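## Task

Get all of the dispenser's beads into the green cup, and finish with that cup upright on the dispenser's tray. A few loose beads on the tray or table are acceptable. Nothing may rely on the robot holding it at the end; release everything and pull the arms away.

## Robot and tools

ROBOT AND FRAME. Two arms, left_arm and right_arm, face each other across a table; left_arm's base sits on the +y side. The names do not match image left and right. One shared world frame is used: origin at the table centre, table top at z = +0.020 m, +z up. The state line (left_arm: ... | right_arm: ...) prints each gripper's end_effector_position (metres), end_effector_quat_wxyz, and linear and angular velocity (m/s, rad/s). The printed hand position can be wrong, more so when the arm is stretched out. A gripper's fingers point along its own +x axis and close along its y axis; the reported point lies between the finger pads, 3 to 4 cm short of the tips.

execute_actions. Argument actions is a list holding zero or one item; optional pictures (boolean) turns camera images on or off for that result. An empty list moves nothing and just reports the state. A move item is {"rows": [...], "steps": n}: 1 to 15 rows, steps up to 15 (default 15), each step 1/30 s. One row is used per step and the final row repeats to fill the rest. A wait item is {"steps": n} with n up to 300; it counts from the previous result and your reply time is included. A refused call sends nothing.

ROW LAYOUT. Every row has 14 numbers even if one arm stays still: left_arm waist, shoulder, elbow, wrist pitch, wrist yaw, wrist roll, opening, then the same seven for right_arm. The six joint values are absolute target angles in radians (the same values Joint positions shows), not offsets. Ranges per arm: waist -3.054 to 3.054, shoulder 0.000 to 3.142, elbow 0.000 to 2.356, wrist pitch -1.571 to 1.571, wrist yaw -1.571 to 1.571, wrist roll -3.142 to 3.142. A target more than 0.010 rad outside a range, and also farther out than the joint's last reported angle, gets the call refused. True ends may differ from these by up to 0.010 rad; a target past the true end is clipped to it and the result reports "joint sent to its limit" (possibly about an earlier, still running move). No such message does not prove there is room left.

OPENING is an absolute value from -1 to 1: +1 fully open, empty fingers touch near -0.80, and anything lower gives no extra closing. Full open to closed takes at least about 0.5 s.

MOTION. Each step, the target sent to a joint stays within a set distance of its measured angle: 0.211 rad for waist, shoulder and elbow, 0.213 for wrist pitch, 0.267 for wrist yaw, 0.228 for wrist roll. If the targets would move a gripper over 70 mm from where it is, all that arm's targets are pulled back proportionally. So large moves need several calls. Friction can leave a joint short of its target, especially at long reach, and tiny changes may not move it at all; check Joint positions after each move. Between calls the arms keep heading for the last row sent, until everything has nearly stopped or a step is HELD; fingers still in motion finish their travel.

RESULT LINES. Joint positions and Joint velocities: one block per arm, six joints (rad, rad/s) then the pad gap (m, m/s; 0.088 m when fully open). grip_measured is the measured opening on the command scale. HELD marks steps on which your row was partly or wholly not sent. "joint command not followed" means a clearance check altered or blocked joint targets; the rest of the row still ran. Joint torques follow Joint positions order minus the gripper; they include gravity and command effects, carry fixed offsets, scale and noise, and friction can mask or fake load. MOTOR HOT appears from 50 °C; at 95 °C an OVER-TEMPERATURE FAULT holds the arm until cooled, and if it stays hot 30 to 60 s the arm and gripper lose power and go limp. Holding loads, even while you think, heats motors, and some heat carries into the next scene.

GRIPPING. To hold something, keep commanding an opening well under grip_measured; a bigger gap squeezes harder. Readings may be off by about 1 mm per gripper, consistently within a scene. Pad force tops out near 34 N (some grippers less); a sudden close can press harder and sometimes spring the fingers open. Held parts may get tugged briefly and loose objects nudged, so grip firmly.

AVOID. Do not let the arms collide or press each other hard (mounts count as arm). Load limits in N m per arm: waist 17.4, shoulder 21.6, elbow 21.5, wrist pitch 5.67, wrist yaw 5.65, wrist roll 5.3, including a carried object's weight; reaching one stops that arm 10 s and drops the rest of the call (TORQUE FAULT). Never push or drop anything off the table. Avoid dropping, slipping, slamming and hard shoving; move smoothly and without wasted effort.

CAMERAS. cam_head_left, cam_head_right, cam_high, cam_low, cam_left_wrist, cam_right_wrist, all 504x504, in that order. A calibration (pinhole plus radial distortion, K, D, T_world_to_cam from world to camera) is given; real poses can differ by a couple of degrees and millimetres, and wrist cameras follow their arm's joint readings. Results list cameras whose numbers changed.

zoom_image: camera (one of the names above) and region [x0, y0, x1, y1] in pixels of that camera's latest image, origin top-left, at most 504 by 504; returns a closer view.

show_instructions: no arguments; shows the scene's reference pages (here a dispenser manual image). Moves nothing.

finished_scene: scene (integer, the current scene number) ends that scene for good, reports whether the goal holds, and gives the next scene's task. Finish only after the cup stands on the tray unsupported and both grippers are open and clear. Answering without any tool call ends all remaining work; after a summary, first send an empty actions list to learn the current scene and task.

Each tool is called by a JSON object that holds its "fn" and its "kwargs", one argument or row to a line.

## Session

{"fn": "execute_actions", "kwargs": {
  "actions": []
}}

Scene clock: 0.00 s of 4050.00 s.
left_arm: end_effector_position=(+0.1188, +0.4307, +0.2883) grip_measured=+0.838 end_effector_quat_wxyz=(+0.696, +0.297, +0.625, -0.190) end_effector_velocity=(-0.000, +0.003, +0.003) end_effector_angular_velocity=(+0.017, -0.014, +0.006) | right_arm: end_effector_position=(-0.2201, -0.5907, +0.3554) grip_measured=+0.825 end_effector_quat_wxyz=(+0.424, -0.374, +0.646, -0.513) end_effector_velocity=(-0.002, +0.001, +0.002) end_effector_angular_velocity=(-0.004, +0.015, -0.011)
Joint positions: left_arm=[ 0.517  1.478  1.502 -1.518 -0.165  0.209  0.08 ] | right_arm=[ 1.138  1.031  0.66   0.053 -1.018 -1.961  0.079]
Joint velocities: left_arm=[-0.002 -0.007  0.002 -0.007 -0.022 -0.007  0.   ] | right_arm=[-0.002 -0.002 -0.002  0.022  0.007  0.007 -0.   ]
Joint torques (N m, as the arm reports them, + toward a larger angle): no reading
Heat: left arm: hottest shoulder 36 °C (+0.0 °C/min); right arm: hottest wrist pitch 29 °C (+0.0 °C/min).
camera_calibration (this result's frames):
cam_left_wrist: T_world_to_cam=[[-0.658036, -0.728798, -0.189324, 0.460699], [-0.740268, 0.580122, 0.339795, -0.236457], [-0.137811, 0.363747, -0.921247, 0.200977], [0, 0, 0, 1]] pos_world=[0.155812, 0.399825, 0.352718]
cam_right_wrist: T_world_to_cam=[[0.0394972, -0.14367, 0.988837, -0.420988], [-0.774204, 0.621226, 0.121183, 0.185658], [-0.631702, -0.770348, -0.0866933, -0.47835], [0, 0, 0, 1]] pos_world=[-0.14181, -0.544315, 0.352321]

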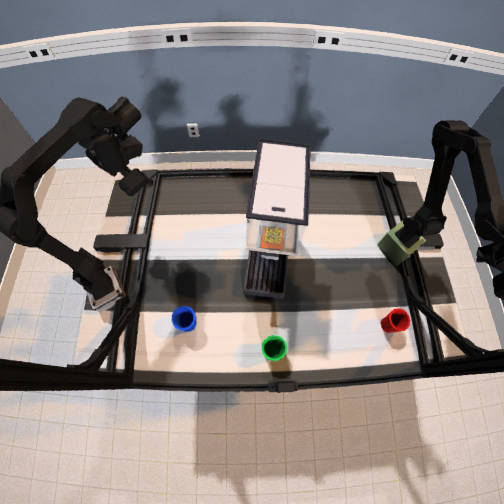

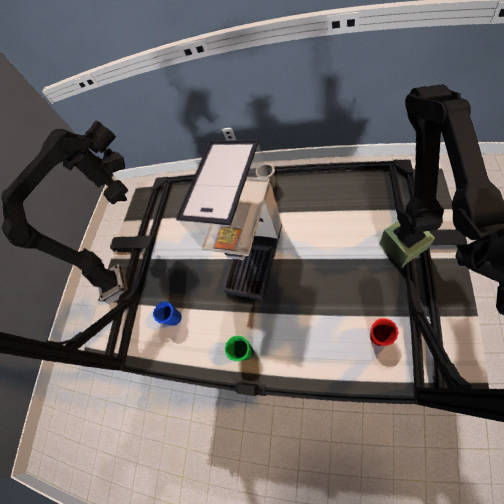

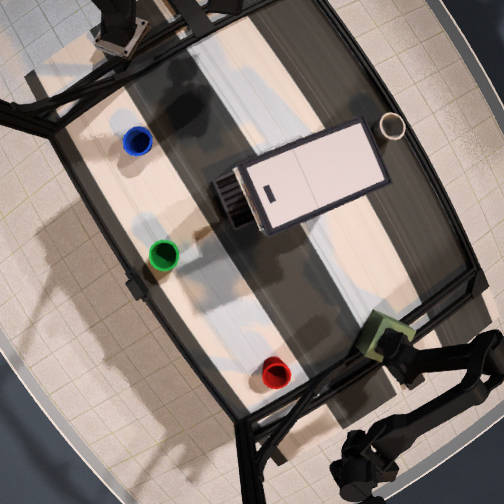

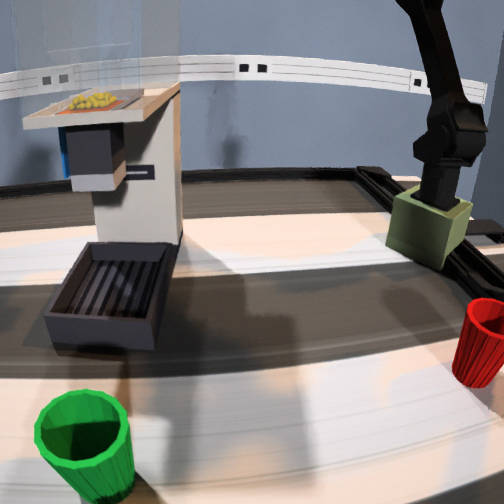

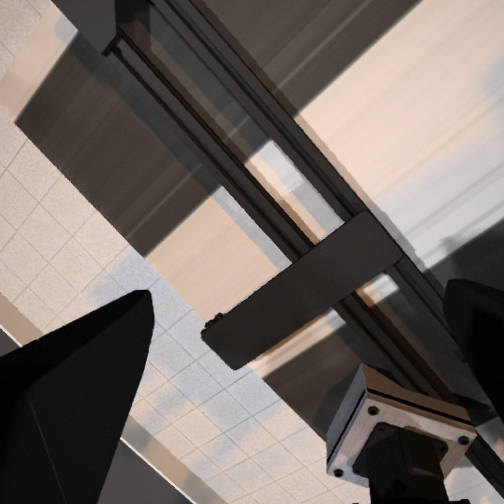

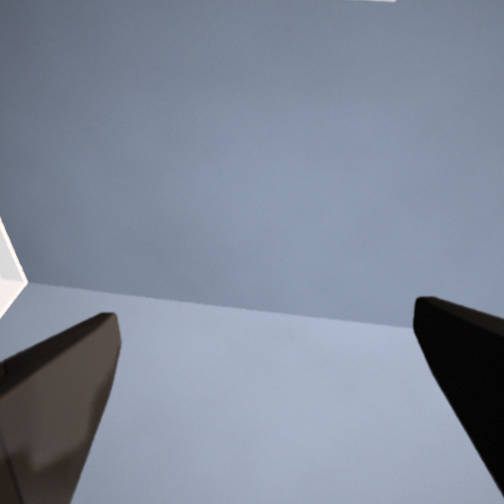

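{"fn": "zoom_image", "kwargs": {
  "camera": "cam_high",
  "region": [110, 110, 290, 290]
}}

{"fn": "zoom_image", "kwargs": {
  "camera": "cam_head_left",
  "region": [200, 210, 368, 378]
}}

{"fn": "zoom_image", "kwargs": {
  "camera": "cam_head_right",
  "region": [170, 200, 338, 368]
}}

{"fn": "zoom_image", "kwargs": {
  "camera": "cam_low",
  "region": [0, 70, 252, 322]
}}

{"fn": "zoom_image", "kwargs": {
  "camera": "cam_low",
  "region": [0, 252, 252, 504]
}}

Region (110, 110, 290, 290) of cam_high's 504x504 image, scaled by 2.800, with more detail than that image has.

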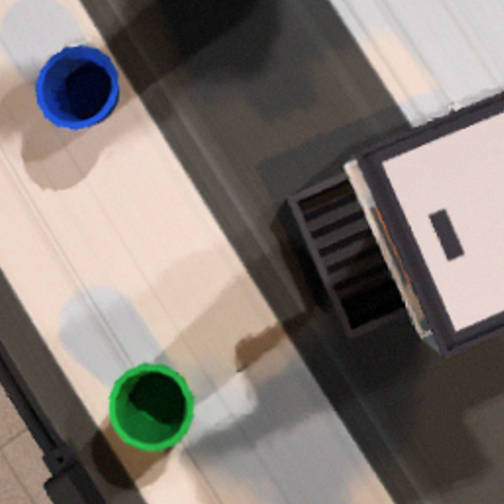

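Region (200, 210, 368, 378) of cam_head_left's 504x504 image, scaled by 3.000, with more detail than that image has.

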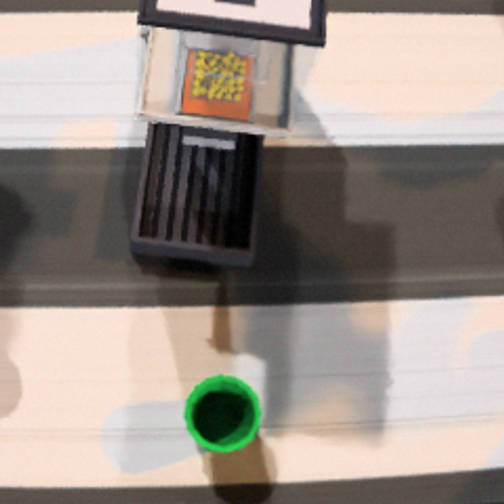

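Region (170, 200, 338, 368) of cam_head_right's 504x504 image, scaled by 3.000, with more detail than that image has.

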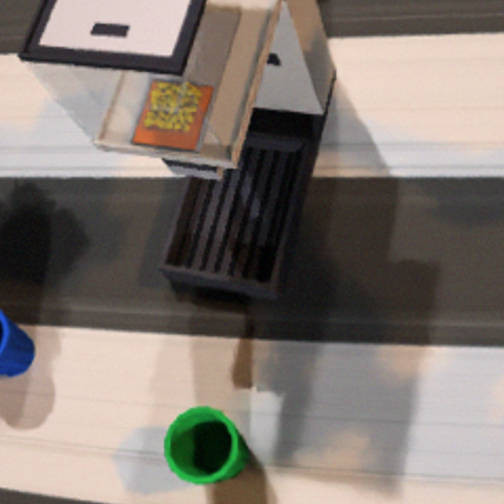

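Region (0, 70, 252, 322) of cam_low's 504x504 image, scaled by 2.000, with more detail than that image has.

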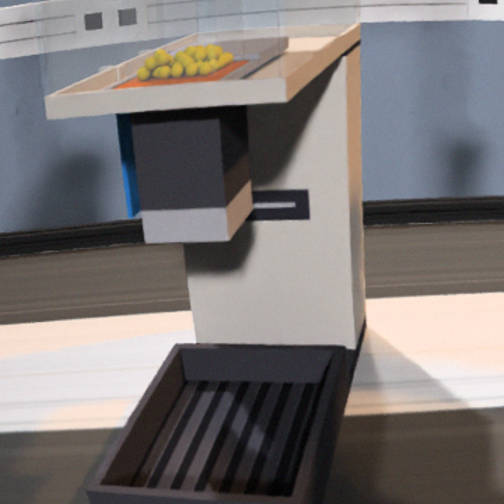

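Region (0, 252, 252, 504) of cam_low's 504x504 image, scaled by 2.000, with more detail than that image has.

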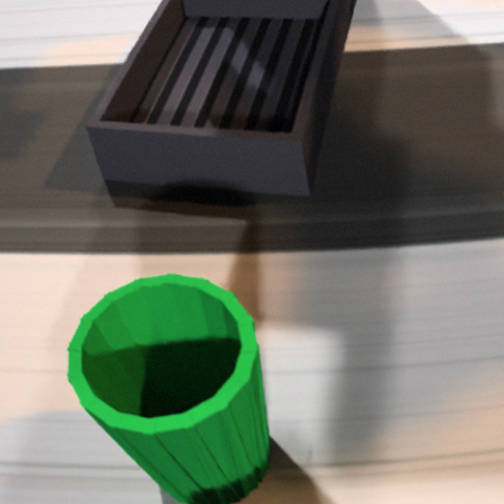

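{"fn": "zoom_image", "kwargs": {
  "camera": "cam_high",
  "region": [200, 290, 504, 504]
}}

{"fn": "zoom_image", "kwargs": {
  "camera": "cam_head_right",
  "region": [304, 180, 504, 430]
}}

{"fn": "zoom_image", "kwargs": {
  "camera": "cam_head_left",
  "region": [334, 180, 504, 400]
}}

{"fn": "zoom_image", "kwargs": {
  "camera": "cam_high",
  "region": [200, 100, 420, 250]
}}

Region (200, 290, 504, 504) of cam_high's 504x504 image, scaled by 1.658, with more detail than that image has; it fills the top 355 rows of this view, and the rest is white.

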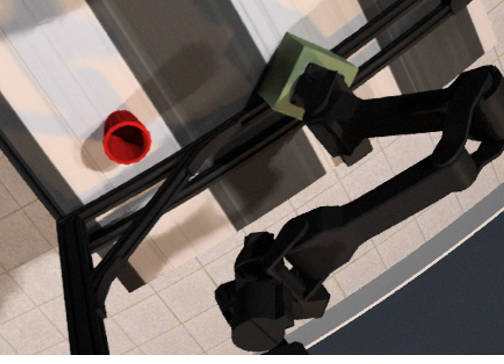

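Region (304, 180, 504, 430) of cam_head_right's 504x504 image, scaled by 2.016, with more detail than that image has; it fills the left 403 columns of this view, and the rest is white.

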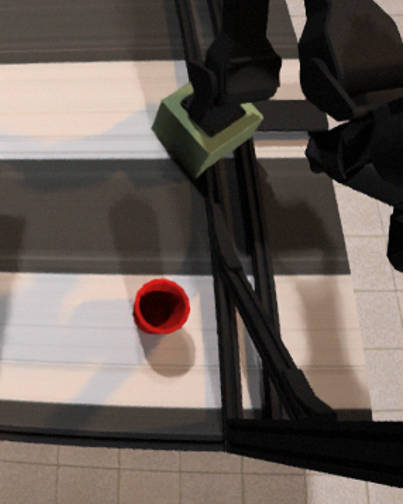

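Region (334, 180, 504, 400) of cam_head_left's 504x504 image, scaled by 2.291, with more detail than that image has; it fills the left 389 columns of this view, and the rest is white.

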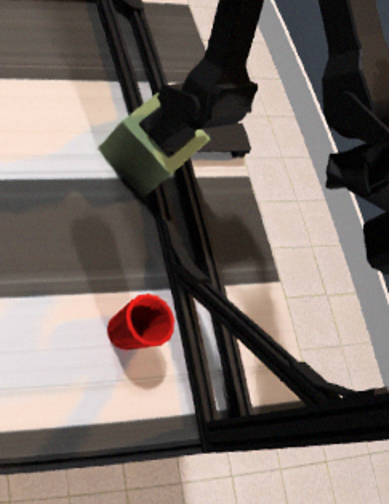

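Region (200, 100, 420, 250) of cam_high's 504x504 image, scaled by 2.291, with more detail than that image has; it fills the top 344 rows of this view, and the rest is white.

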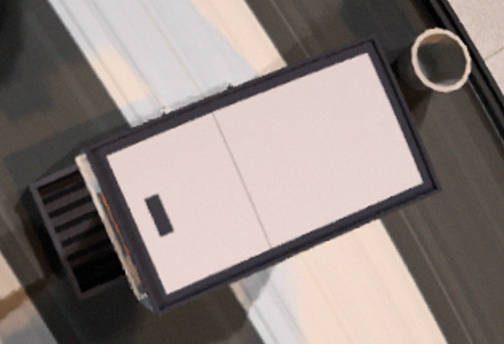

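{"fn": "execute_actions", "kwargs": {
  "actions": [
    {"rows": [[0.516,1.477,1.500,-1.515,-0.165,0.209,0.86,1.134,1.031,0.66,0.053,-1.018,-1.959,0.85],[0.513,1.474,1.495,-1.505,-0.164,0.208,0.88,1.122,1.031,0.66,0.053,-1.018,-1.951,0.87],[0.507,1.469,1.485,-1.488,-0.163,0.207,0.9,1.102,1.031,0.66,0.053,-1.018,-1.939,0.89],[0.499,1.462,1.472,-1.465,-0.162,0.205,0.92,1.074,1.031,0.66,0.053,-1.018,-1.922,0.91],[0.489,1.453,1.455,-1.435,-0.160,0.203,0.94,1.038,1.031,0.66,0.053,-1.018,-1.899,0.93],[0.477,1.443,1.435,-1.398,-0.158,0.200,0.96,0.994,1.031,0.66,0.053,-1.018,-1.872,0.95],[0.462,1.431,1.411,-1.355,-0.155,0.196,0.98,0.946,1.031,0.66,0.053,-1.018,-1.840,0.97],[0.446,1.418,1.384,-1.306,-0.152,0.193,1,0.898,1.031,0.66,0.053,-1.018,-1.803,1],[0.428,1.405,1.355,-1.252,-0.149,0.189,1,0.849,1.031,0.66,0.053,-1.018,-1.764,1],[0.410,1.392,1.326,-1.199,-0.145,0.184,1,0.801,1.031,0.66,0.053,-1.018,-1.724,1],[0.392,1.380,1.298,-1.146,-0.142,0.180,1,0.753,1.031,0.66,0.053,-1.018,-1.685,1],[0.374,1.369,1.269,-1.093,-0.139,0.176,1,0.705,1.031,0.66,0.053,-1.018,-1.645,1],[0.356,1.359,1.241,-1.040,-0.136,0.172,1,0.657,1.031,0.66,0.053,-1.018,-1.606,1],[0.339,1.350,1.213,-0.987,-0.133,0.168,1,0.609,1.031,0.66,0.053,-1.018,-1.566,1],[0.321,1.341,1.186,-0.934,-0.129,0.164,1,0.561,1.031,0.66,0.053,-1.018,-1.527,1]], "steps": 15}
  ],
  "pictures": false
}}

{"fn": "execute_actions", "kwargs": {
  "actions": [
    {"rows": [[0.303,1.333,1.158,-0.880,-0.126,0.160,1,0.513,1.031,0.66,0.053,-1.018,-1.487,1],[0.285,1.326,1.131,-0.827,-0.123,0.156,1,0.465,1.033,0.660,0.055,-1.016,-1.448,1],[0.267,1.319,1.105,-0.774,-0.120,0.152,1,0.417,1.040,0.660,0.062,-1.009,-1.408,1],[0.249,1.313,1.078,-0.721,-0.116,0.148,1,0.368,1.051,0.660,0.074,-0.997,-1.369,1],[0.231,1.308,1.051,-0.668,-0.113,0.143,1,0.320,1.067,0.659,0.091,-0.980,-1.329,1],[0.214,1.304,1.025,-0.615,-0.110,0.139,1,0.276,1.088,0.659,0.113,-0.959,-1.290,1],[0.196,1.300,0.999,-0.561,-0.106,0.135,1,0.240,1.113,0.658,0.139,-0.934,-1.250,1],[0.178,1.297,0.974,-0.508,-0.103,0.131,1,0.212,1.142,0.658,0.170,-0.903,-1.211,1],[0.160,1.295,0.948,-0.455,-0.100,0.127,1,0.192,1.176,0.657,0.205,-0.868,-1.171,1],[0.142,1.294,0.923,-0.402,-0.097,0.123,1,0.180,1.212,0.656,0.243,-0.830,-1.132,1],[0.124,1.293,0.898,-0.349,-0.093,0.119,1,0.176,1.249,0.655,0.282,-0.793,-1.092,1],[0.107,1.293,0.873,-0.296,-0.090,0.115,1,0.176,1.285,0.655,0.320,-0.755,-1.053,1],[0.089,1.294,0.848,-0.243,-0.087,0.111,1,0.176,1.321,0.654,0.358,-0.718,-1.014,1],[0.071,1.296,0.824,-0.190,-0.084,0.107,1,0.176,1.358,0.653,0.396,-0.680,-0.974,1],[0.053,1.298,0.800,-0.137,-0.081,0.103,1,0.176,1.394,0.652,0.434,-0.642,-0.935,1]], "steps": 15}
  ],
  "pictures": false
}}

{"fn": "execute_actions", "kwargs": {
  "actions": [
    {"rows": [[0.035,1.301,0.776,-0.083,-0.077,0.098,1,0.176,1.430,0.651,0.472,-0.605,-0.895,1],[0.017,1.305,0.752,-0.030,-0.074,0.094,1,0.176,1.466,0.651,0.510,-0.567,-0.855,1],[-0.001,1.309,0.729,0.023,-0.071,0.090,1,0.176,1.503,0.650,0.548,-0.530,-0.816,1],[-0.018,1.315,0.706,0.076,-0.068,0.086,1,0.176,1.539,0.649,0.586,-0.492,-0.777,1],[-0.036,1.321,0.683,0.129,-0.064,0.082,1,0.176,1.575,0.648,0.624,-0.455,-0.737,1],[-0.054,1.327,0.660,0.182,-0.061,0.078,1,0.176,1.611,0.648,0.662,-0.417,-0.698,1],[-0.072,1.335,0.638,0.235,-0.058,0.074,1,0.176,1.648,0.647,0.700,-0.380,-0.658,1],[-0.090,1.343,0.616,0.288,-0.055,0.070,1,0.176,1.684,0.646,0.739,-0.342,-0.619,1],[-0.108,1.352,0.594,0.342,-0.051,0.066,1,0.176,1.720,0.645,0.777,-0.304,-0.579,1],[-0.125,1.362,0.572,0.395,-0.048,0.062,1,0.176,1.757,0.644,0.815,-0.267,-0.540,1],[-0.143,1.372,0.550,0.448,-0.045,0.057,1,0.176,1.793,0.644,0.853,-0.229,-0.500,1],[-0.161,1.384,0.529,0.501,-0.041,0.053,1,0.176,1.829,0.643,0.891,-0.192,-0.461,1],[-0.179,1.396,0.508,0.554,-0.038,0.049,1,0.176,1.865,0.642,0.929,-0.154,-0.421,1],[-0.197,1.408,0.487,0.607,-0.035,0.045,1,0.176,1.902,0.641,0.967,-0.117,-0.382,1],[-0.215,1.422,0.466,0.661,-0.032,0.041,1,0.176,1.938,0.641,1.005,-0.079,-0.342,1]], "steps": 15}
  ],
  "pictures": false
}}

{"fn": "execute_actions", "kwargs": {
  "actions": [
    {"rows": [[-0.233,1.436,0.446,0.714,-0.028,0.037,1,0.176,1.974,0.640,1.043,-0.042,-0.303,1],[-0.250,1.451,0.426,0.767,-0.025,0.033,1,0.176,2.011,0.639,1.081,-0.004,-0.263,1],[-0.268,1.466,0.406,0.820,-0.022,0.029,1,0.176,2.047,0.638,1.119,0.034,-0.224,1],[-0.286,1.483,0.386,0.873,-0.019,0.025,1,0.176,2.083,0.637,1.157,0.071,-0.184,1],[-0.304,1.500,0.367,0.926,-0.016,0.021,1,0.176,2.119,0.637,1.195,0.109,-0.145,1],[-0.322,1.518,0.348,0.979,-0.012,0.016,1,0.176,2.156,0.636,1.234,0.146,-0.105,1],[-0.340,1.536,0.329,1.033,-0.009,0.012,1,0.176,2.192,0.635,1.272,0.184,-0.066,1],[-0.356,1.554,0.311,1.082,-0.006,0.009,1,0.176,2.226,0.634,1.307,0.219,-0.029,1],[-0.371,1.571,0.296,1.125,-0.003,0.005,1,0.176,2.255,0.634,1.338,0.250,0.003,1],[-0.383,1.585,0.283,1.162,-0.001,0.002,1,0.176,2.280,0.633,1.364,0.275,0.030,1],[-0.393,1.597,0.273,1.192,0.001,0.0,1,0.176,2.301,0.633,1.386,0.296,0.053,1],[-0.401,1.606,0.265,1.215,0.002,-0.002,1,0.176,2.317,0.632,1.403,0.313,0.070,1],[-0.407,1.613,0.259,1.232,0.003,-0.003,1,0.176,2.328,0.632,1.415,0.325,0.082,1],[-0.410,1.617,0.256,1.242,0.004,-0.004,1,0.176,2.335,0.632,1.422,0.332,0.090,1],[-0.411,1.618,0.255,1.245,0.004,-0.004,1,0.176,2.337,0.632,1.424,0.334,0.092,1]], "steps": 15}
  ],
  "pictures": false
}}

{"fn": "execute_actions", "kwargs": {
  "actions": [
    {"steps": 10}
  ]
}}

Scene clock: 120.50 s of 4050.00 s.
left_arm: end_effector_position=(+0.1359, +0.3665, +0.2662) grip_measured=+0.998 end_effector_quat_wxyz=(+0.781, +0.287, +0.493, -0.254) end_effector_velocity=(+0.017, -0.229, -0.061) end_effector_angular_velocity=(-0.719, -0.742, -0.447) | right_arm: end_effector_position=(-0.2690, -0.4644, +0.3550) grip_measured=+0.985 end_effector_quat_wxyz=(-0.331, +0.167, -0.605, +0.704) end_effector_velocity=(-0.060, +0.427, -0.001) end_effector_angular_velocity=(-0.849, -0.785, -1.614)
Joint positions: left_arm=[ 0.369  1.378  1.266 -1.07  -0.143  0.179  0.088] | right_arm=[ 0.687  1.032  0.66   0.052 -1.016 -1.629  0.087]
Joint velocities: left_arm=[-0.53  -0.3   -0.808  1.516  0.081 -0.125  0.002] | right_arm=[-1.429 -0.002 -0.002 -0.007 -0.007  1.165  0.002]
Joint torques (N m, as the arm reports them, + toward a larger angle): left_arm=[-0.3  -6.37  5.89  0.81  0.1  -0.18] | right_arm=[-0.29 -2.8   6.72  1.46 -0.32  0.18]
Heat: left arm: hottest shoulder 38 °C (+0.0 °C/min); right arm: hottest elbow 33 °C (+1.0 °C/min).
Steps of this call (steps 1 to 90: nothing new was sent; then 117.00 s passed at rest; steps 91 to 105: all 15 steps of this action). Readings (joint positions):
91: left_arm=[0.517 1.478 1.502 -1.518 -0.165 0.209] | right_arm=[1.138 1.032 0.660 0.053 -1.018 -1.961]
92: left_arm=[0.517 1.478 1.502 -1.517 -0.165 0.209] | right_arm=[1.136 1.032 0.660 0.053 -1.018 -1.960]
94: left_arm=[0.515 1.477 1.498 -1.501 -0.165 0.209] | right_arm=[1.121 1.032 0.660 0.053 -1.017 -1.948]
98: left_arm=[0.484 1.456 1.446 -1.401 -0.164 0.205] | right_arm=[1.007 1.032 0.660 0.053 -1.017 -1.874]
105: the state above

Scene clock: 121.00 s of 4050.00 s.
left_arm: end_effector_position=(+0.1149, +0.2519, +0.2398) grip_measured=+1.000 end_effector_quat_wxyz=(+0.848, +0.219, +0.281, -0.393) end_effector_velocity=(-0.112, -0.195, -0.048) end_effector_angular_velocity=(-0.751, -0.376, -0.521) | right_arm: end_effector_position=(-0.2881, -0.2403, +0.3123) grip_measured=+0.988 end_effector_quat_wxyz=(-0.027, -0.107, -0.401, +0.909) end_effector_velocity=(-0.092, +0.309, -0.202) end_effector_angular_velocity=(-0.906, -0.169, -1.389)
Joint positions: left_arm=[ 0.102  1.307  0.873 -0.275 -0.094  0.118  0.088] | right_arm=[ 0.184  1.295  0.66   0.339 -0.738 -1.037  0.087]
Joint velocities: left_arm=[-0.53  -0.002 -0.735  1.546  0.095 -0.125  0.   ] | right_arm=[-0.076  1.077 -0.002  1.106  1.106  1.179  0.   ]
Joint torques (N m, as the arm reports them, + toward a larger angle): left_arm=[-0.37 -6.25  6.48  1.27  0.2  -0.19] | right_arm=[ 0.26 -3.63  5.63  1.7  -0.08  0.17]
Heat: left arm: hottest shoulder 38 °C (+0.0 °C/min); right arm: hottest elbow 33 °C (+1.0 °C/min).
Steps of this call (steps 1 to 15: all 15 steps of this action). Readings (joint positions):
1: left_arm=[0.352 1.368 1.239 -1.018 -0.140 0.175] | right_arm=[0.639 1.032 0.660 0.052 -1.016 -1.590]
2: left_arm=[0.334 1.359 1.212 -0.966 -0.137 0.171] | right_arm=[0.591 1.032 0.660 0.052 -1.016 -1.551]
4: left_arm=[0.298 1.343 1.157 -0.858 -0.131 0.163] | right_arm=[0.495 1.033 0.660 0.057 -1.015 -1.472]
8: left_arm=[0.227 1.321 1.051 -0.647 -0.117 0.146] | right_arm=[0.311 1.077 0.660 0.115 -0.961 -1.313]
15: the state above

Scene clock: 121.50 s of 4050.00 s.
left_arm: end_effector_position=(+0.0328, +0.1799, +0.2204) grip_measured=+1.000 end_effector_quat_wxyz=(+0.827, +0.117, +0.118, -0.537) end_effector_velocity=(-0.204, -0.074, -0.074) end_effector_angular_velocity=(-0.591, -0.084, -0.571) | right_arm: end_effector_position=(-0.2980, -0.1200, +0.1996) grip_measured=+0.988 end_effector_quat_wxyz=(+0.269, -0.186, -0.145, +0.934) end_effector_velocity=(+0.065, +0.170, -0.245) end_effector_angular_velocity=(-0.695, +0.428, -1.366)
Joint positions: left_arm=[-0.166  1.378  0.531  0.521 -0.045  0.057  0.088] | right_arm=[ 0.178  1.835  0.654  0.905 -0.179 -0.446  0.087]
Joint velocities: left_arm=[-0.535  0.364 -0.652  1.59   0.081 -0.125  0.   ] | right_arm=[-0.007  1.072 -0.032  1.106  1.092  1.15  -0.   ]
Joint torques (N m, as the arm reports them, + toward a larger angle): left_arm=[-0.36 -3.44  5.89  1.53  0.19 -0.2 ] | right_arm=[-0.03 -6.06  4.01  1.98  0.06  0.11]
Heat: left arm: hottest shoulder 38 °C (+0.0 °C/min); right arm: hottest elbow 33 °C (+1.0 °C/min).
Steps of this call (steps 1 to 15: all 15 steps of this action). Readings (joint positions):
1: left_arm=[0.084 1.307 0.849 -0.223 -0.091 0.114] | right_arm=[0.182 1.331 0.660 0.375 -0.702 -0.999]
2: left_arm=[0.067 1.307 0.825 -0.170 -0.088 0.110] | right_arm=[0.181 1.366 0.660 0.411 -0.666 -0.960]
4: left_arm=[0.030 1.307 0.776 -0.063 -0.081 0.101] | right_arm=[0.180 1.438 0.660 0.487 -0.592 -0.880]
8: left_arm=[-0.041 1.313 0.684 0.151 -0.068 0.085] | right_arm=[0.179 1.583 0.660 0.639 -0.442 -0.722]
15: the state above

Scene clock: 122.00 s of 4050.00 s.
left_arm: end_effector_position=(-0.0616, +0.1752, +0.1907) grip_measured=+1.000 end_effector_quat_wxyz=(+0.758, +0.041, +0.044, -0.649) end_effector_velocity=(-0.066, +0.021, -0.024) end_effector_angular_velocity=(-0.100, +0.024, -0.181) | right_arm: end_effector_position=(-0.2398, -0.0766, +0.0955) grip_measured=+0.988 end_effector_quat_wxyz=(+0.523, -0.120, +0.059, +0.842) end_effector_velocity=(+0.062, +0.002, -0.079) end_effector_angular_velocity=(-0.109, +0.194, -0.392)
Joint positions: left_arm=[-0.397  1.593  0.274  1.198 -0.002  0.004  0.088] | right_arm=[0.177 2.305 0.637 1.388 0.301 0.058 0.087]
Joint velocities: left_arm=[-0.164  0.183 -0.183  0.462  0.022 -0.037  0.   ] | right_arm=[-0.002  0.344 -0.027  0.33   0.315  0.33  -0.   ]
Joint torques (N m, as the arm reports them, + toward a larger angle): left_arm=[-0.1  -3.71  4.62  1.59  0.18 -0.21] | right_arm=[ 0.01 -7.71  2.6   2.26  0.15  0.11]
Heat: left arm: hottest shoulder 38 °C (+0.0 °C/min); right arm: hottest elbow 33 °C (+1.0 °C/min).
Steps of this call (steps 1 to 15: all 15 steps of this action). Readings (joint positions):
1: left_arm=[-0.184 1.391 0.509 0.574 -0.042 0.052] | right_arm=[0.178 1.871 0.653 0.942 -0.142 -0.407]
2: left_arm=[-0.202 1.404 0.488 0.628 -0.039 0.048] | right_arm=[0.178 1.907 0.652 0.980 -0.105 -0.368]
4: left_arm=[-0.238 1.433 0.447 0.735 -0.032 0.040] | right_arm=[0.178 1.980 0.650 1.057 -0.029 -0.288]
8: left_arm=[-0.309 1.497 0.369 0.946 -0.019 0.024] | right_arm=[0.178 2.124 0.646 1.209 0.120 -0.131]
15: the state above

Scene clock: 122.33 s of 4050.00 s.
left_arm: end_effector_position=(-0.0659, +0.1762, +0.1919) grip_measured=+1.000 end_effector_quat_wxyz=(+0.755, +0.034, +0.038, -0.654) end_effector_velocity=(-0.004, +0.001, -0.003) end_effector_angular_velocity=(+0.013, -0.005, -0.015) | right_arm: end_effector_position=(-0.2355, -0.0752, +0.0938) grip_measured=+0.988 end_effector_quat_wxyz=(+0.537, -0.107, +0.069, +0.834) end_effector_velocity=(+0.001, -0.001, -0.005) end_effector_angular_velocity=(-0.011, -0.017, +0.006)
Joint positions: left_arm=[-0.408  1.605  0.263  1.241 -0.001  0.001  0.088] | right_arm=[0.177 2.325 0.636 1.421 0.329 0.089 0.087]
Joint velocities: left_arm=[-0.007 -0.002 -0.007 -0.007  0.007  0.007  0.   ] | right_arm=[-0.002  0.007 -0.002 -0.007 -0.007 -0.007 -0.   ]
Joint torques (N m, as the arm reports them, + toward a larger angle): left_arm=[-0.36 -3.15  4.02  1.5   0.21 -0.16] | right_arm=[-0.1  -6.63  2.31  2.01  0.23  0.13]
Heat: left arm: hottest shoulder 38 °C (+0.0 °C/min); right arm: hottest elbow 33 °C (+1.0 °C/min).
Steps of this call (steps 1 to 10: the robot went on to your last target). Readings (joint positions):
1: left_arm=[-0.402 1.597 0.270 1.212 -0.002 0.003] | right_arm=[0.177 2.314 0.636 1.397 0.310 0.067]
2: left_arm=[-0.404 1.601 0.266 1.221 -0.002 0.003] | right_arm=[0.177 2.320 0.636 1.405 0.316 0.075]
4: left_arm=[-0.406 1.604 0.264 1.233 -0.001 0.002] | right_arm=[0.177 2.324 0.636 1.414 0.323 0.082]
8: left_arm=[-0.407 1.605 0.263 1.240 -0.001 0.001] | right_arm=[0.177 2.325 0.636 1.420 0.328 0.088]
10: the state above
camera_calibration (this result's frames):
cam_left_wrist: T_world_to_cam=[[-0.9879, -0.151496, -0.0332042, -0.0179793], [-0.0424511, 0.470051, -0.881618, 0.106955], [0.149169, -0.869541, -0.470795, 0.329067], [0, 0, 0, 1]] pos_world=[-0.062308, 0.233138, 0.24862]
cam_right_wrist: T_world_to_cam=[[0.930066, 0.367074, -0.0152692, 0.254598], [0.186811, -0.508298, -0.840675, 0.116772], [-0.316351, 0.779031, -0.541324, 0.119809], [0, 0, 0, 1]] pos_world=[-0.220706, -0.127437, 0.16691]

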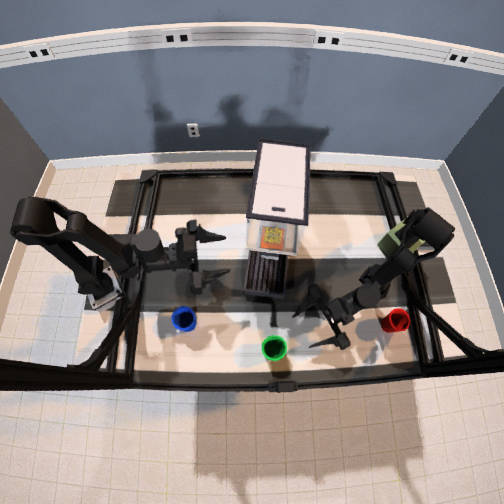

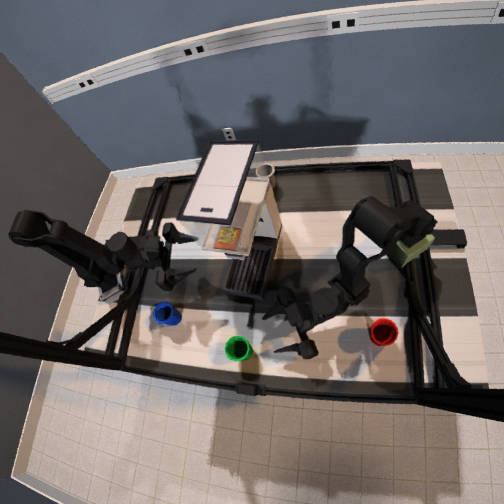

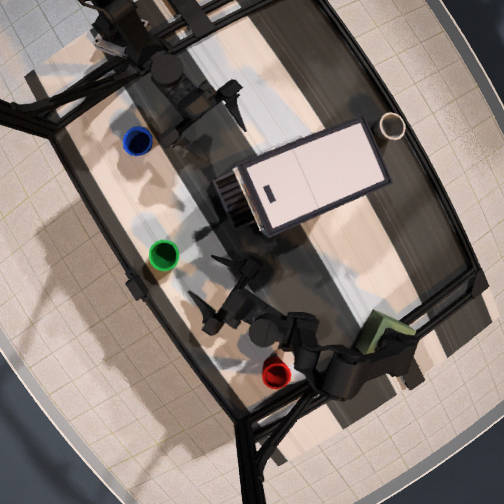

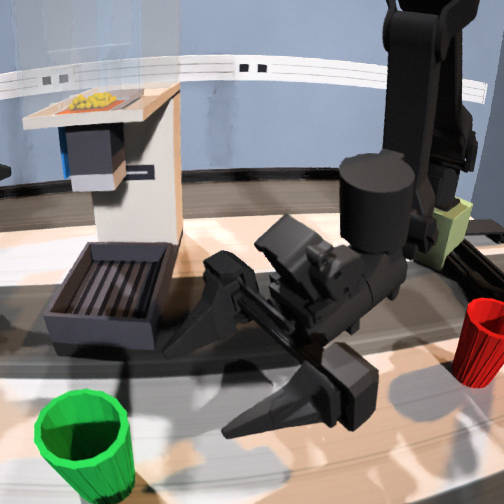

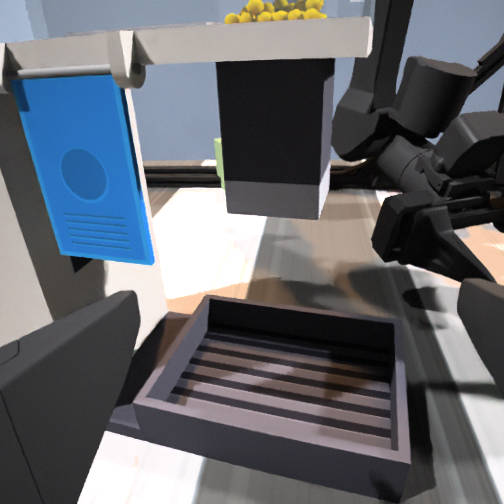

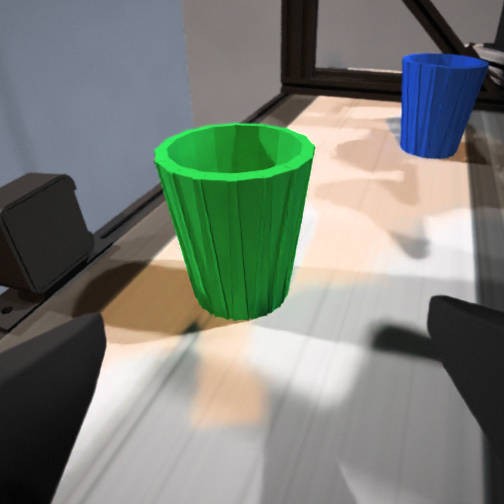

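{"fn": "zoom_image", "kwargs": {
  "camera": "cam_right_wrist",
  "region": [130, 100, 350, 340]
}}

{"fn": "zoom_image", "kwargs": {
  "camera": "cam_high",
  "region": [110, 200, 290, 380]
}}

{"fn": "zoom_image", "kwargs": {
  "camera": "cam_head_left",
  "region": [230, 270, 370, 410]
}}

Region (130, 100, 350, 340) of cam_right_wrist's 504x504 image, scaled by 2.100, with more detail than that image has; it fills the left 462 columns of this view, and the rest is white.

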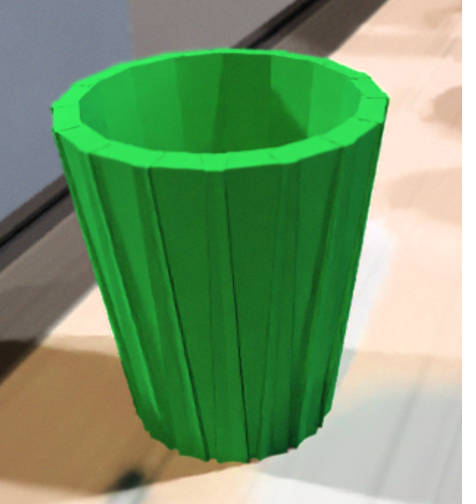

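Region (110, 200, 290, 380) of cam_high's 504x504 image, scaled by 2.800, with more detail than that image has.

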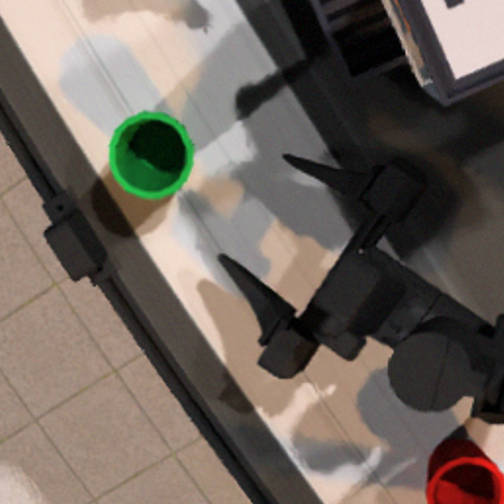

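Region (230, 270, 370, 410) of cam_head_left's 504x504 image, scaled by 3.600, with more detail than that image has.

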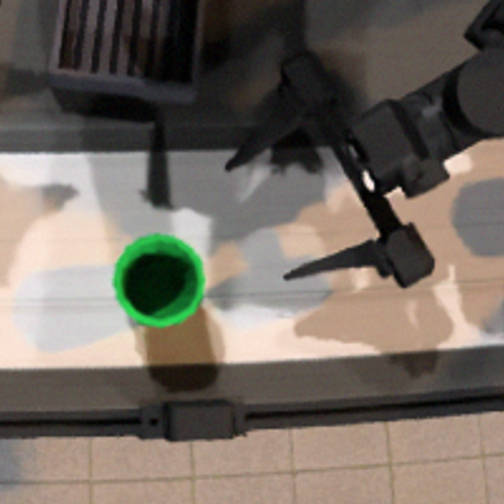

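{"fn": "zoom_image", "kwargs": {
  "camera": "cam_left_wrist",
  "region": [100, 270, 440, 504]
}}

{"fn": "zoom_image", "kwargs": {
  "camera": "cam_left_wrist",
  "region": [0, 0, 380, 280]
}}

Region (100, 270, 440, 504) of cam_left_wrist's 504x504 image, scaled by 1.482, with more detail than that image has; it fills the top 347 rows of this view, and the rest is white.

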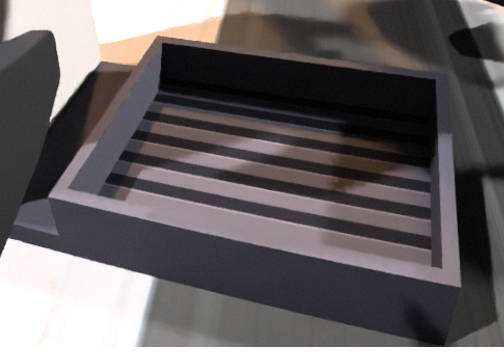

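Region (0, 0, 380, 280) of cam_left_wrist's 504x504 image, scaled by 1.326, with more detail than that image has; it fills the top 371 rows of this view, and the rest is white.

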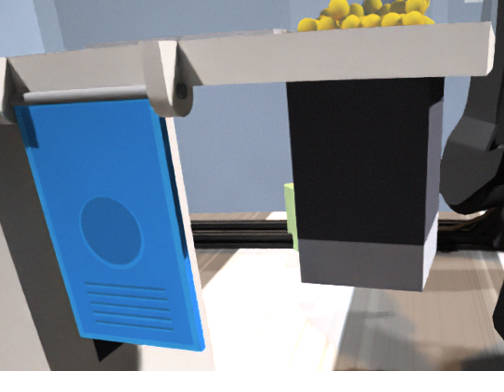

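{"fn": "execute_actions", "kwargs": {
  "actions": [
    {"rows": [[-0.411,1.618,0.255,1.245,0.004,-0.004,1,0.175,2.339,0.645,1.416,0.324,0.086,1],[-0.411,1.618,0.255,1.245,0.004,-0.004,1,0.174,2.343,0.653,1.412,0.323,0.086,1],[-0.411,1.618,0.255,1.245,0.004,-0.004,1,0.172,2.348,0.666,1.404,0.322,0.085,1],[-0.411,1.618,0.255,1.245,0.004,-0.004,1,0.170,2.356,0.685,1.393,0.320,0.084,1],[-0.411,1.618,0.255,1.245,0.004,-0.004,1,0.168,2.366,0.710,1.379,0.317,0.084,1],[-0.411,1.618,0.255,1.245,0.004,-0.004,1,0.164,2.377,0.737,1.364,0.315,0.082,1],[-0.411,1.618,0.255,1.245,0.004,-0.004,1,0.161,2.388,0.764,1.348,0.312,0.081,1],[-0.411,1.618,0.255,1.245,0.004,-0.004,1,0.158,2.399,0.791,1.333,0.309,0.080,1],[-0.411,1.618,0.255,1.245,0.004,-0.004,1,0.155,2.410,0.818,1.318,0.306,0.079,1],[-0.411,1.618,0.255,1.245,0.004,-0.004,1,0.152,2.420,0.845,1.301,0.303,0.078,1],[-0.411,1.618,0.255,1.245,0.004,-0.004,1,0.147,2.429,0.872,1.284,0.298,0.077,1],[-0.411,1.618,0.255,1.245,0.004,-0.004,1,0.142,2.439,0.898,1.267,0.293,0.076,1],[-0.411,1.618,0.255,1.245,0.004,-0.004,1,0.137,2.448,0.925,1.250,0.289,0.074,1],[-0.411,1.618,0.255,1.245,0.004,-0.004,1,0.133,2.458,0.951,1.233,0.284,0.073,1],[-0.411,1.618,0.255,1.245,0.004,-0.004,1,0.128,2.467,0.978,1.216,0.279,0.072,1]], "steps": 15}
  ],
  "pictures": false
}}

{"fn": "execute_actions", "kwargs": {
  "actions": [
    {"rows": [[-0.411,1.618,0.255,1.245,0.004,-0.004,1,0.123,2.477,1.005,1.199,0.275,0.071,1],[-0.411,1.618,0.255,1.245,0.004,-0.004,1,0.119,2.486,1.031,1.182,0.270,0.069,1],[-0.411,1.618,0.255,1.245,0.004,-0.004,1,0.114,2.495,1.055,1.167,0.266,0.068,1],[-0.411,1.618,0.255,1.245,0.004,-0.004,1,0.111,2.501,1.074,1.155,0.263,0.067,1],[-0.411,1.618,0.255,1.245,0.004,-0.004,1,0.109,2.506,1.087,1.147,0.260,0.067,1],[-0.411,1.618,0.255,1.245,0.004,-0.004,1,0.107,2.509,1.095,1.142,0.259,0.066,1],[-0.411,1.618,0.255,1.245,0.004,-0.004,1,0.107,2.510,1.098,1.140,0.258,0.066,1]], "steps": 15}
  ]
}}

{"fn": "zoom_image", "kwargs": {
  "camera": "cam_high",
  "region": [110, 200, 250, 340]
}}

{"fn": "zoom_image", "kwargs": {
  "camera": "cam_head_left",
  "region": [230, 290, 350, 410]
}}

Scene clock: 242.83 s of 4050.00 s.
left_arm: end_effector_position=(-0.0660, +0.1763, +0.1917) grip_measured=+1.000 end_effector_quat_wxyz=(+0.755, +0.033, +0.038, -0.654) end_effector_velocity=(+0.000, +0.001, -0.002) end_effector_angular_velocity=(+0.006, +0.008, +0.006) | right_arm: end_effector_position=(-0.2675, -0.0248, +0.0809) grip_measured=+0.988 end_effector_quat_wxyz=(+0.536, -0.109, +0.069, +0.834) end_effector_velocity=(-0.078, +0.163, -0.022) end_effector_angular_velocity=(-0.006, -0.019, +0.003)
Joint positions: left_arm=[-0.408  1.606  0.262  1.242 -0.001  0.001  0.088] | right_arm=[0.143 2.431 0.902 1.259 0.294 0.078 0.087]
Joint velocities: left_arm=[-0.002 -0.002 -0.002 -0.007 -0.007 -0.007  0.   ] | right_arm=[-0.144  0.281  0.799 -0.52  -0.139 -0.051 -0.   ]
Joint torques (N m, as the arm reports them, + toward a larger angle): left_arm=[-0.35 -3.49  3.97  1.49  0.2  -0.22] | right_arm=[-0.3  -7.86  4.51  1.76 -0.1  -0.08]
Heat: left arm: hottest wrist pitch 44 °C (+3.0 °C/min); right arm: hottest wrist pitch 35 °C (+1.0 °C/min).
Steps of this call (steps 1 to 30: the robot went on to your last target; steps 31 to 90: nothing new was sent; then 117.00 s passed at rest; steps 91 to 105: all 15 steps of this action). Readings (joint positions):
91: left_arm=[-0.408 1.606 0.262 1.242 -0.001 0.001] | right_arm=[0.177 2.326 0.636 1.421 0.330 0.089]
92: left_arm=[-0.408 1.606 0.262 1.242 -0.001 0.001] | right_arm=[0.177 2.327 0.637 1.421 0.330 0.089]
94: left_arm=[-0.408 1.606 0.262 1.242 -0.001 0.001] | right_arm=[0.176 2.333 0.647 1.411 0.329 0.089]
98: left_arm=[-0.408 1.606 0.262 1.242 -0.001 0.001] | right_arm=[0.168 2.364 0.720 1.368 0.320 0.085]
105: the state above

Scene clock: 243.33 s of 4050.00 s.
left_arm: end_effector_position=(-0.0660, +0.1763, +0.1917) grip_measured=+1.000 end_effector_quat_wxyz=(+0.755, +0.033, +0.038, -0.654) end_effector_velocity=(+0.002, +0.001, -0.003) end_effector_angular_velocity=(+0.013, -0.008, +0.019) | right_arm: end_effector_position=(-0.2833, +0.0134, +0.0777) grip_measured=+0.988 end_effector_quat_wxyz=(+0.537, -0.109, +0.069, +0.834) end_effector_velocity=(-0.000, +0.000, -0.006) end_effector_angular_velocity=(-0.008, -0.013, +0.006)
Joint positions: left_arm=[-0.408  1.606  0.262  1.242 -0.001  0.001  0.088] | right_arm=[0.108 2.497 1.087 1.142 0.262 0.068 0.087]
Joint velocities: left_arm=[-0.002  0.002 -0.002 -0.007 -0.022  0.007  0.   ] | right_arm=[-0.002  0.012  0.007 -0.007 -0.007 -0.007 -0.   ]
Joint torques (N m, as the arm reports them, + toward a larger angle): left_arm=[-0.26 -3.47  3.95  1.47  0.21 -0.15] | right_arm=[ 0.   -8.65  5.28  1.75 -0.09 -0.06]
Heat: left arm: hottest wrist pitch 44 °C (+3.0 °C/min); right arm: hottest wrist pitch 35 °C (+1.0 °C/min).
Steps of this call (steps 1 to 15: all 15 steps of this action). Readings (joint positions):
1: left_arm=[-0.408 1.606 0.262 1.242 -0.001 0.001] | right_arm=[0.138 2.441 0.928 1.242 0.290 0.076]
2: left_arm=[-0.408 1.606 0.262 1.242 -0.001 0.001] | right_arm=[0.133 2.450 0.955 1.226 0.285 0.075]
4: left_arm=[-0.408 1.606 0.262 1.242 -0.001 0.001] | right_arm=[0.124 2.468 1.005 1.194 0.277 0.073]
8: left_arm=[-0.408 1.606 0.262 1.242 -0.001 0.001] | right_arm=[0.111 2.490 1.070 1.155 0.266 0.070]
15: the state above
camera_calibration (this result's frames):
cam_left_wrist: T_world_to_cam=[[-0.987964, -0.151159, -0.0328249, -0.0182569], [-0.0426211, 0.470018, -0.881627, 0.106808], [0.148694, -0.869617, -0.470804, 0.329039], [0, 0, 0, 1]] pos_world=[-0.0624111, 0.233177, 0.248478]
cam_right_wrist: T_world_to_cam=[[0.92968, 0.368146, -0.0128127, 0.266046], [0.190621, -0.510555, -0.838449, 0.158216], [-0.315214, 0.777047, -0.544829, 0.0276038], [0, 0, 0, 1]] pos_world=[-0.268796, -0.0386156, 0.151104]

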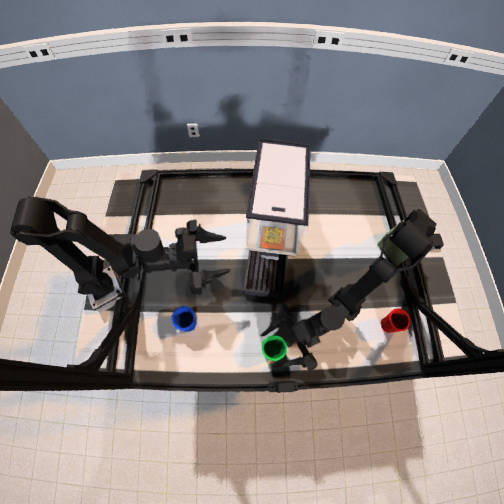

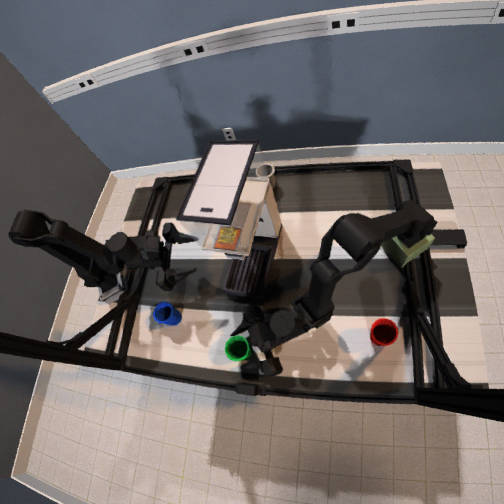

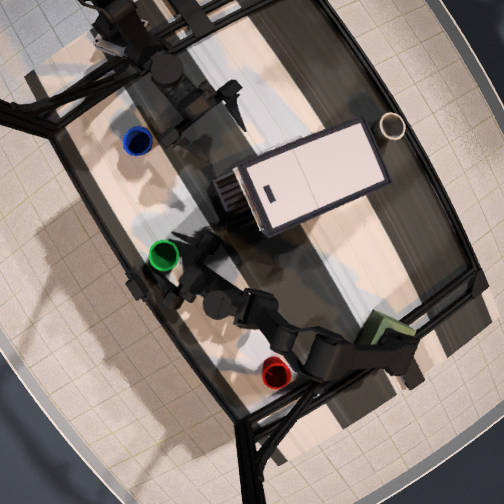

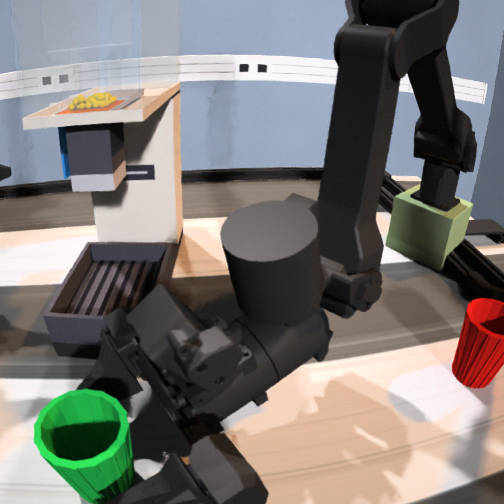

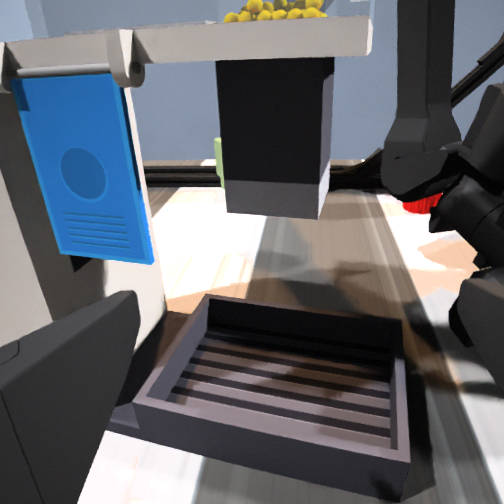

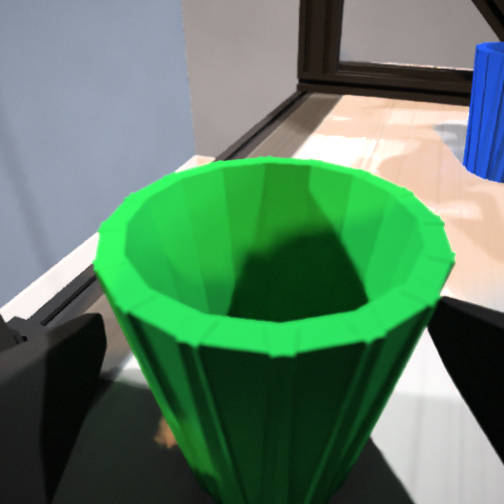

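Region (110, 200, 250, 340) of cam_high's 504x504 image, scaled by 3.600, with more detail than that image has.

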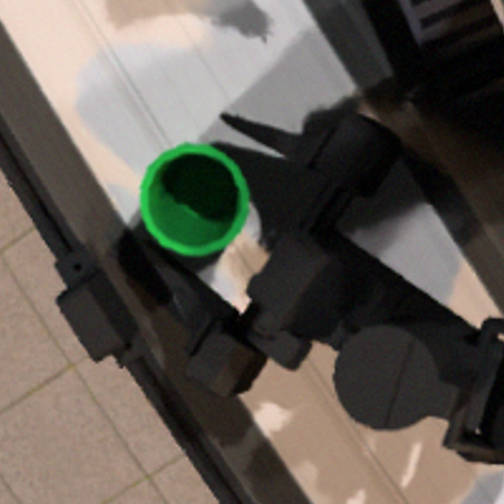

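Region (230, 290, 350, 410) of cam_head_left's 504x504 image, scaled by 4.200, with more detail than that image has.

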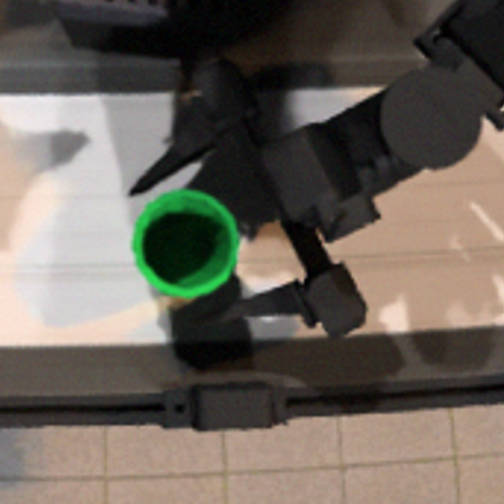

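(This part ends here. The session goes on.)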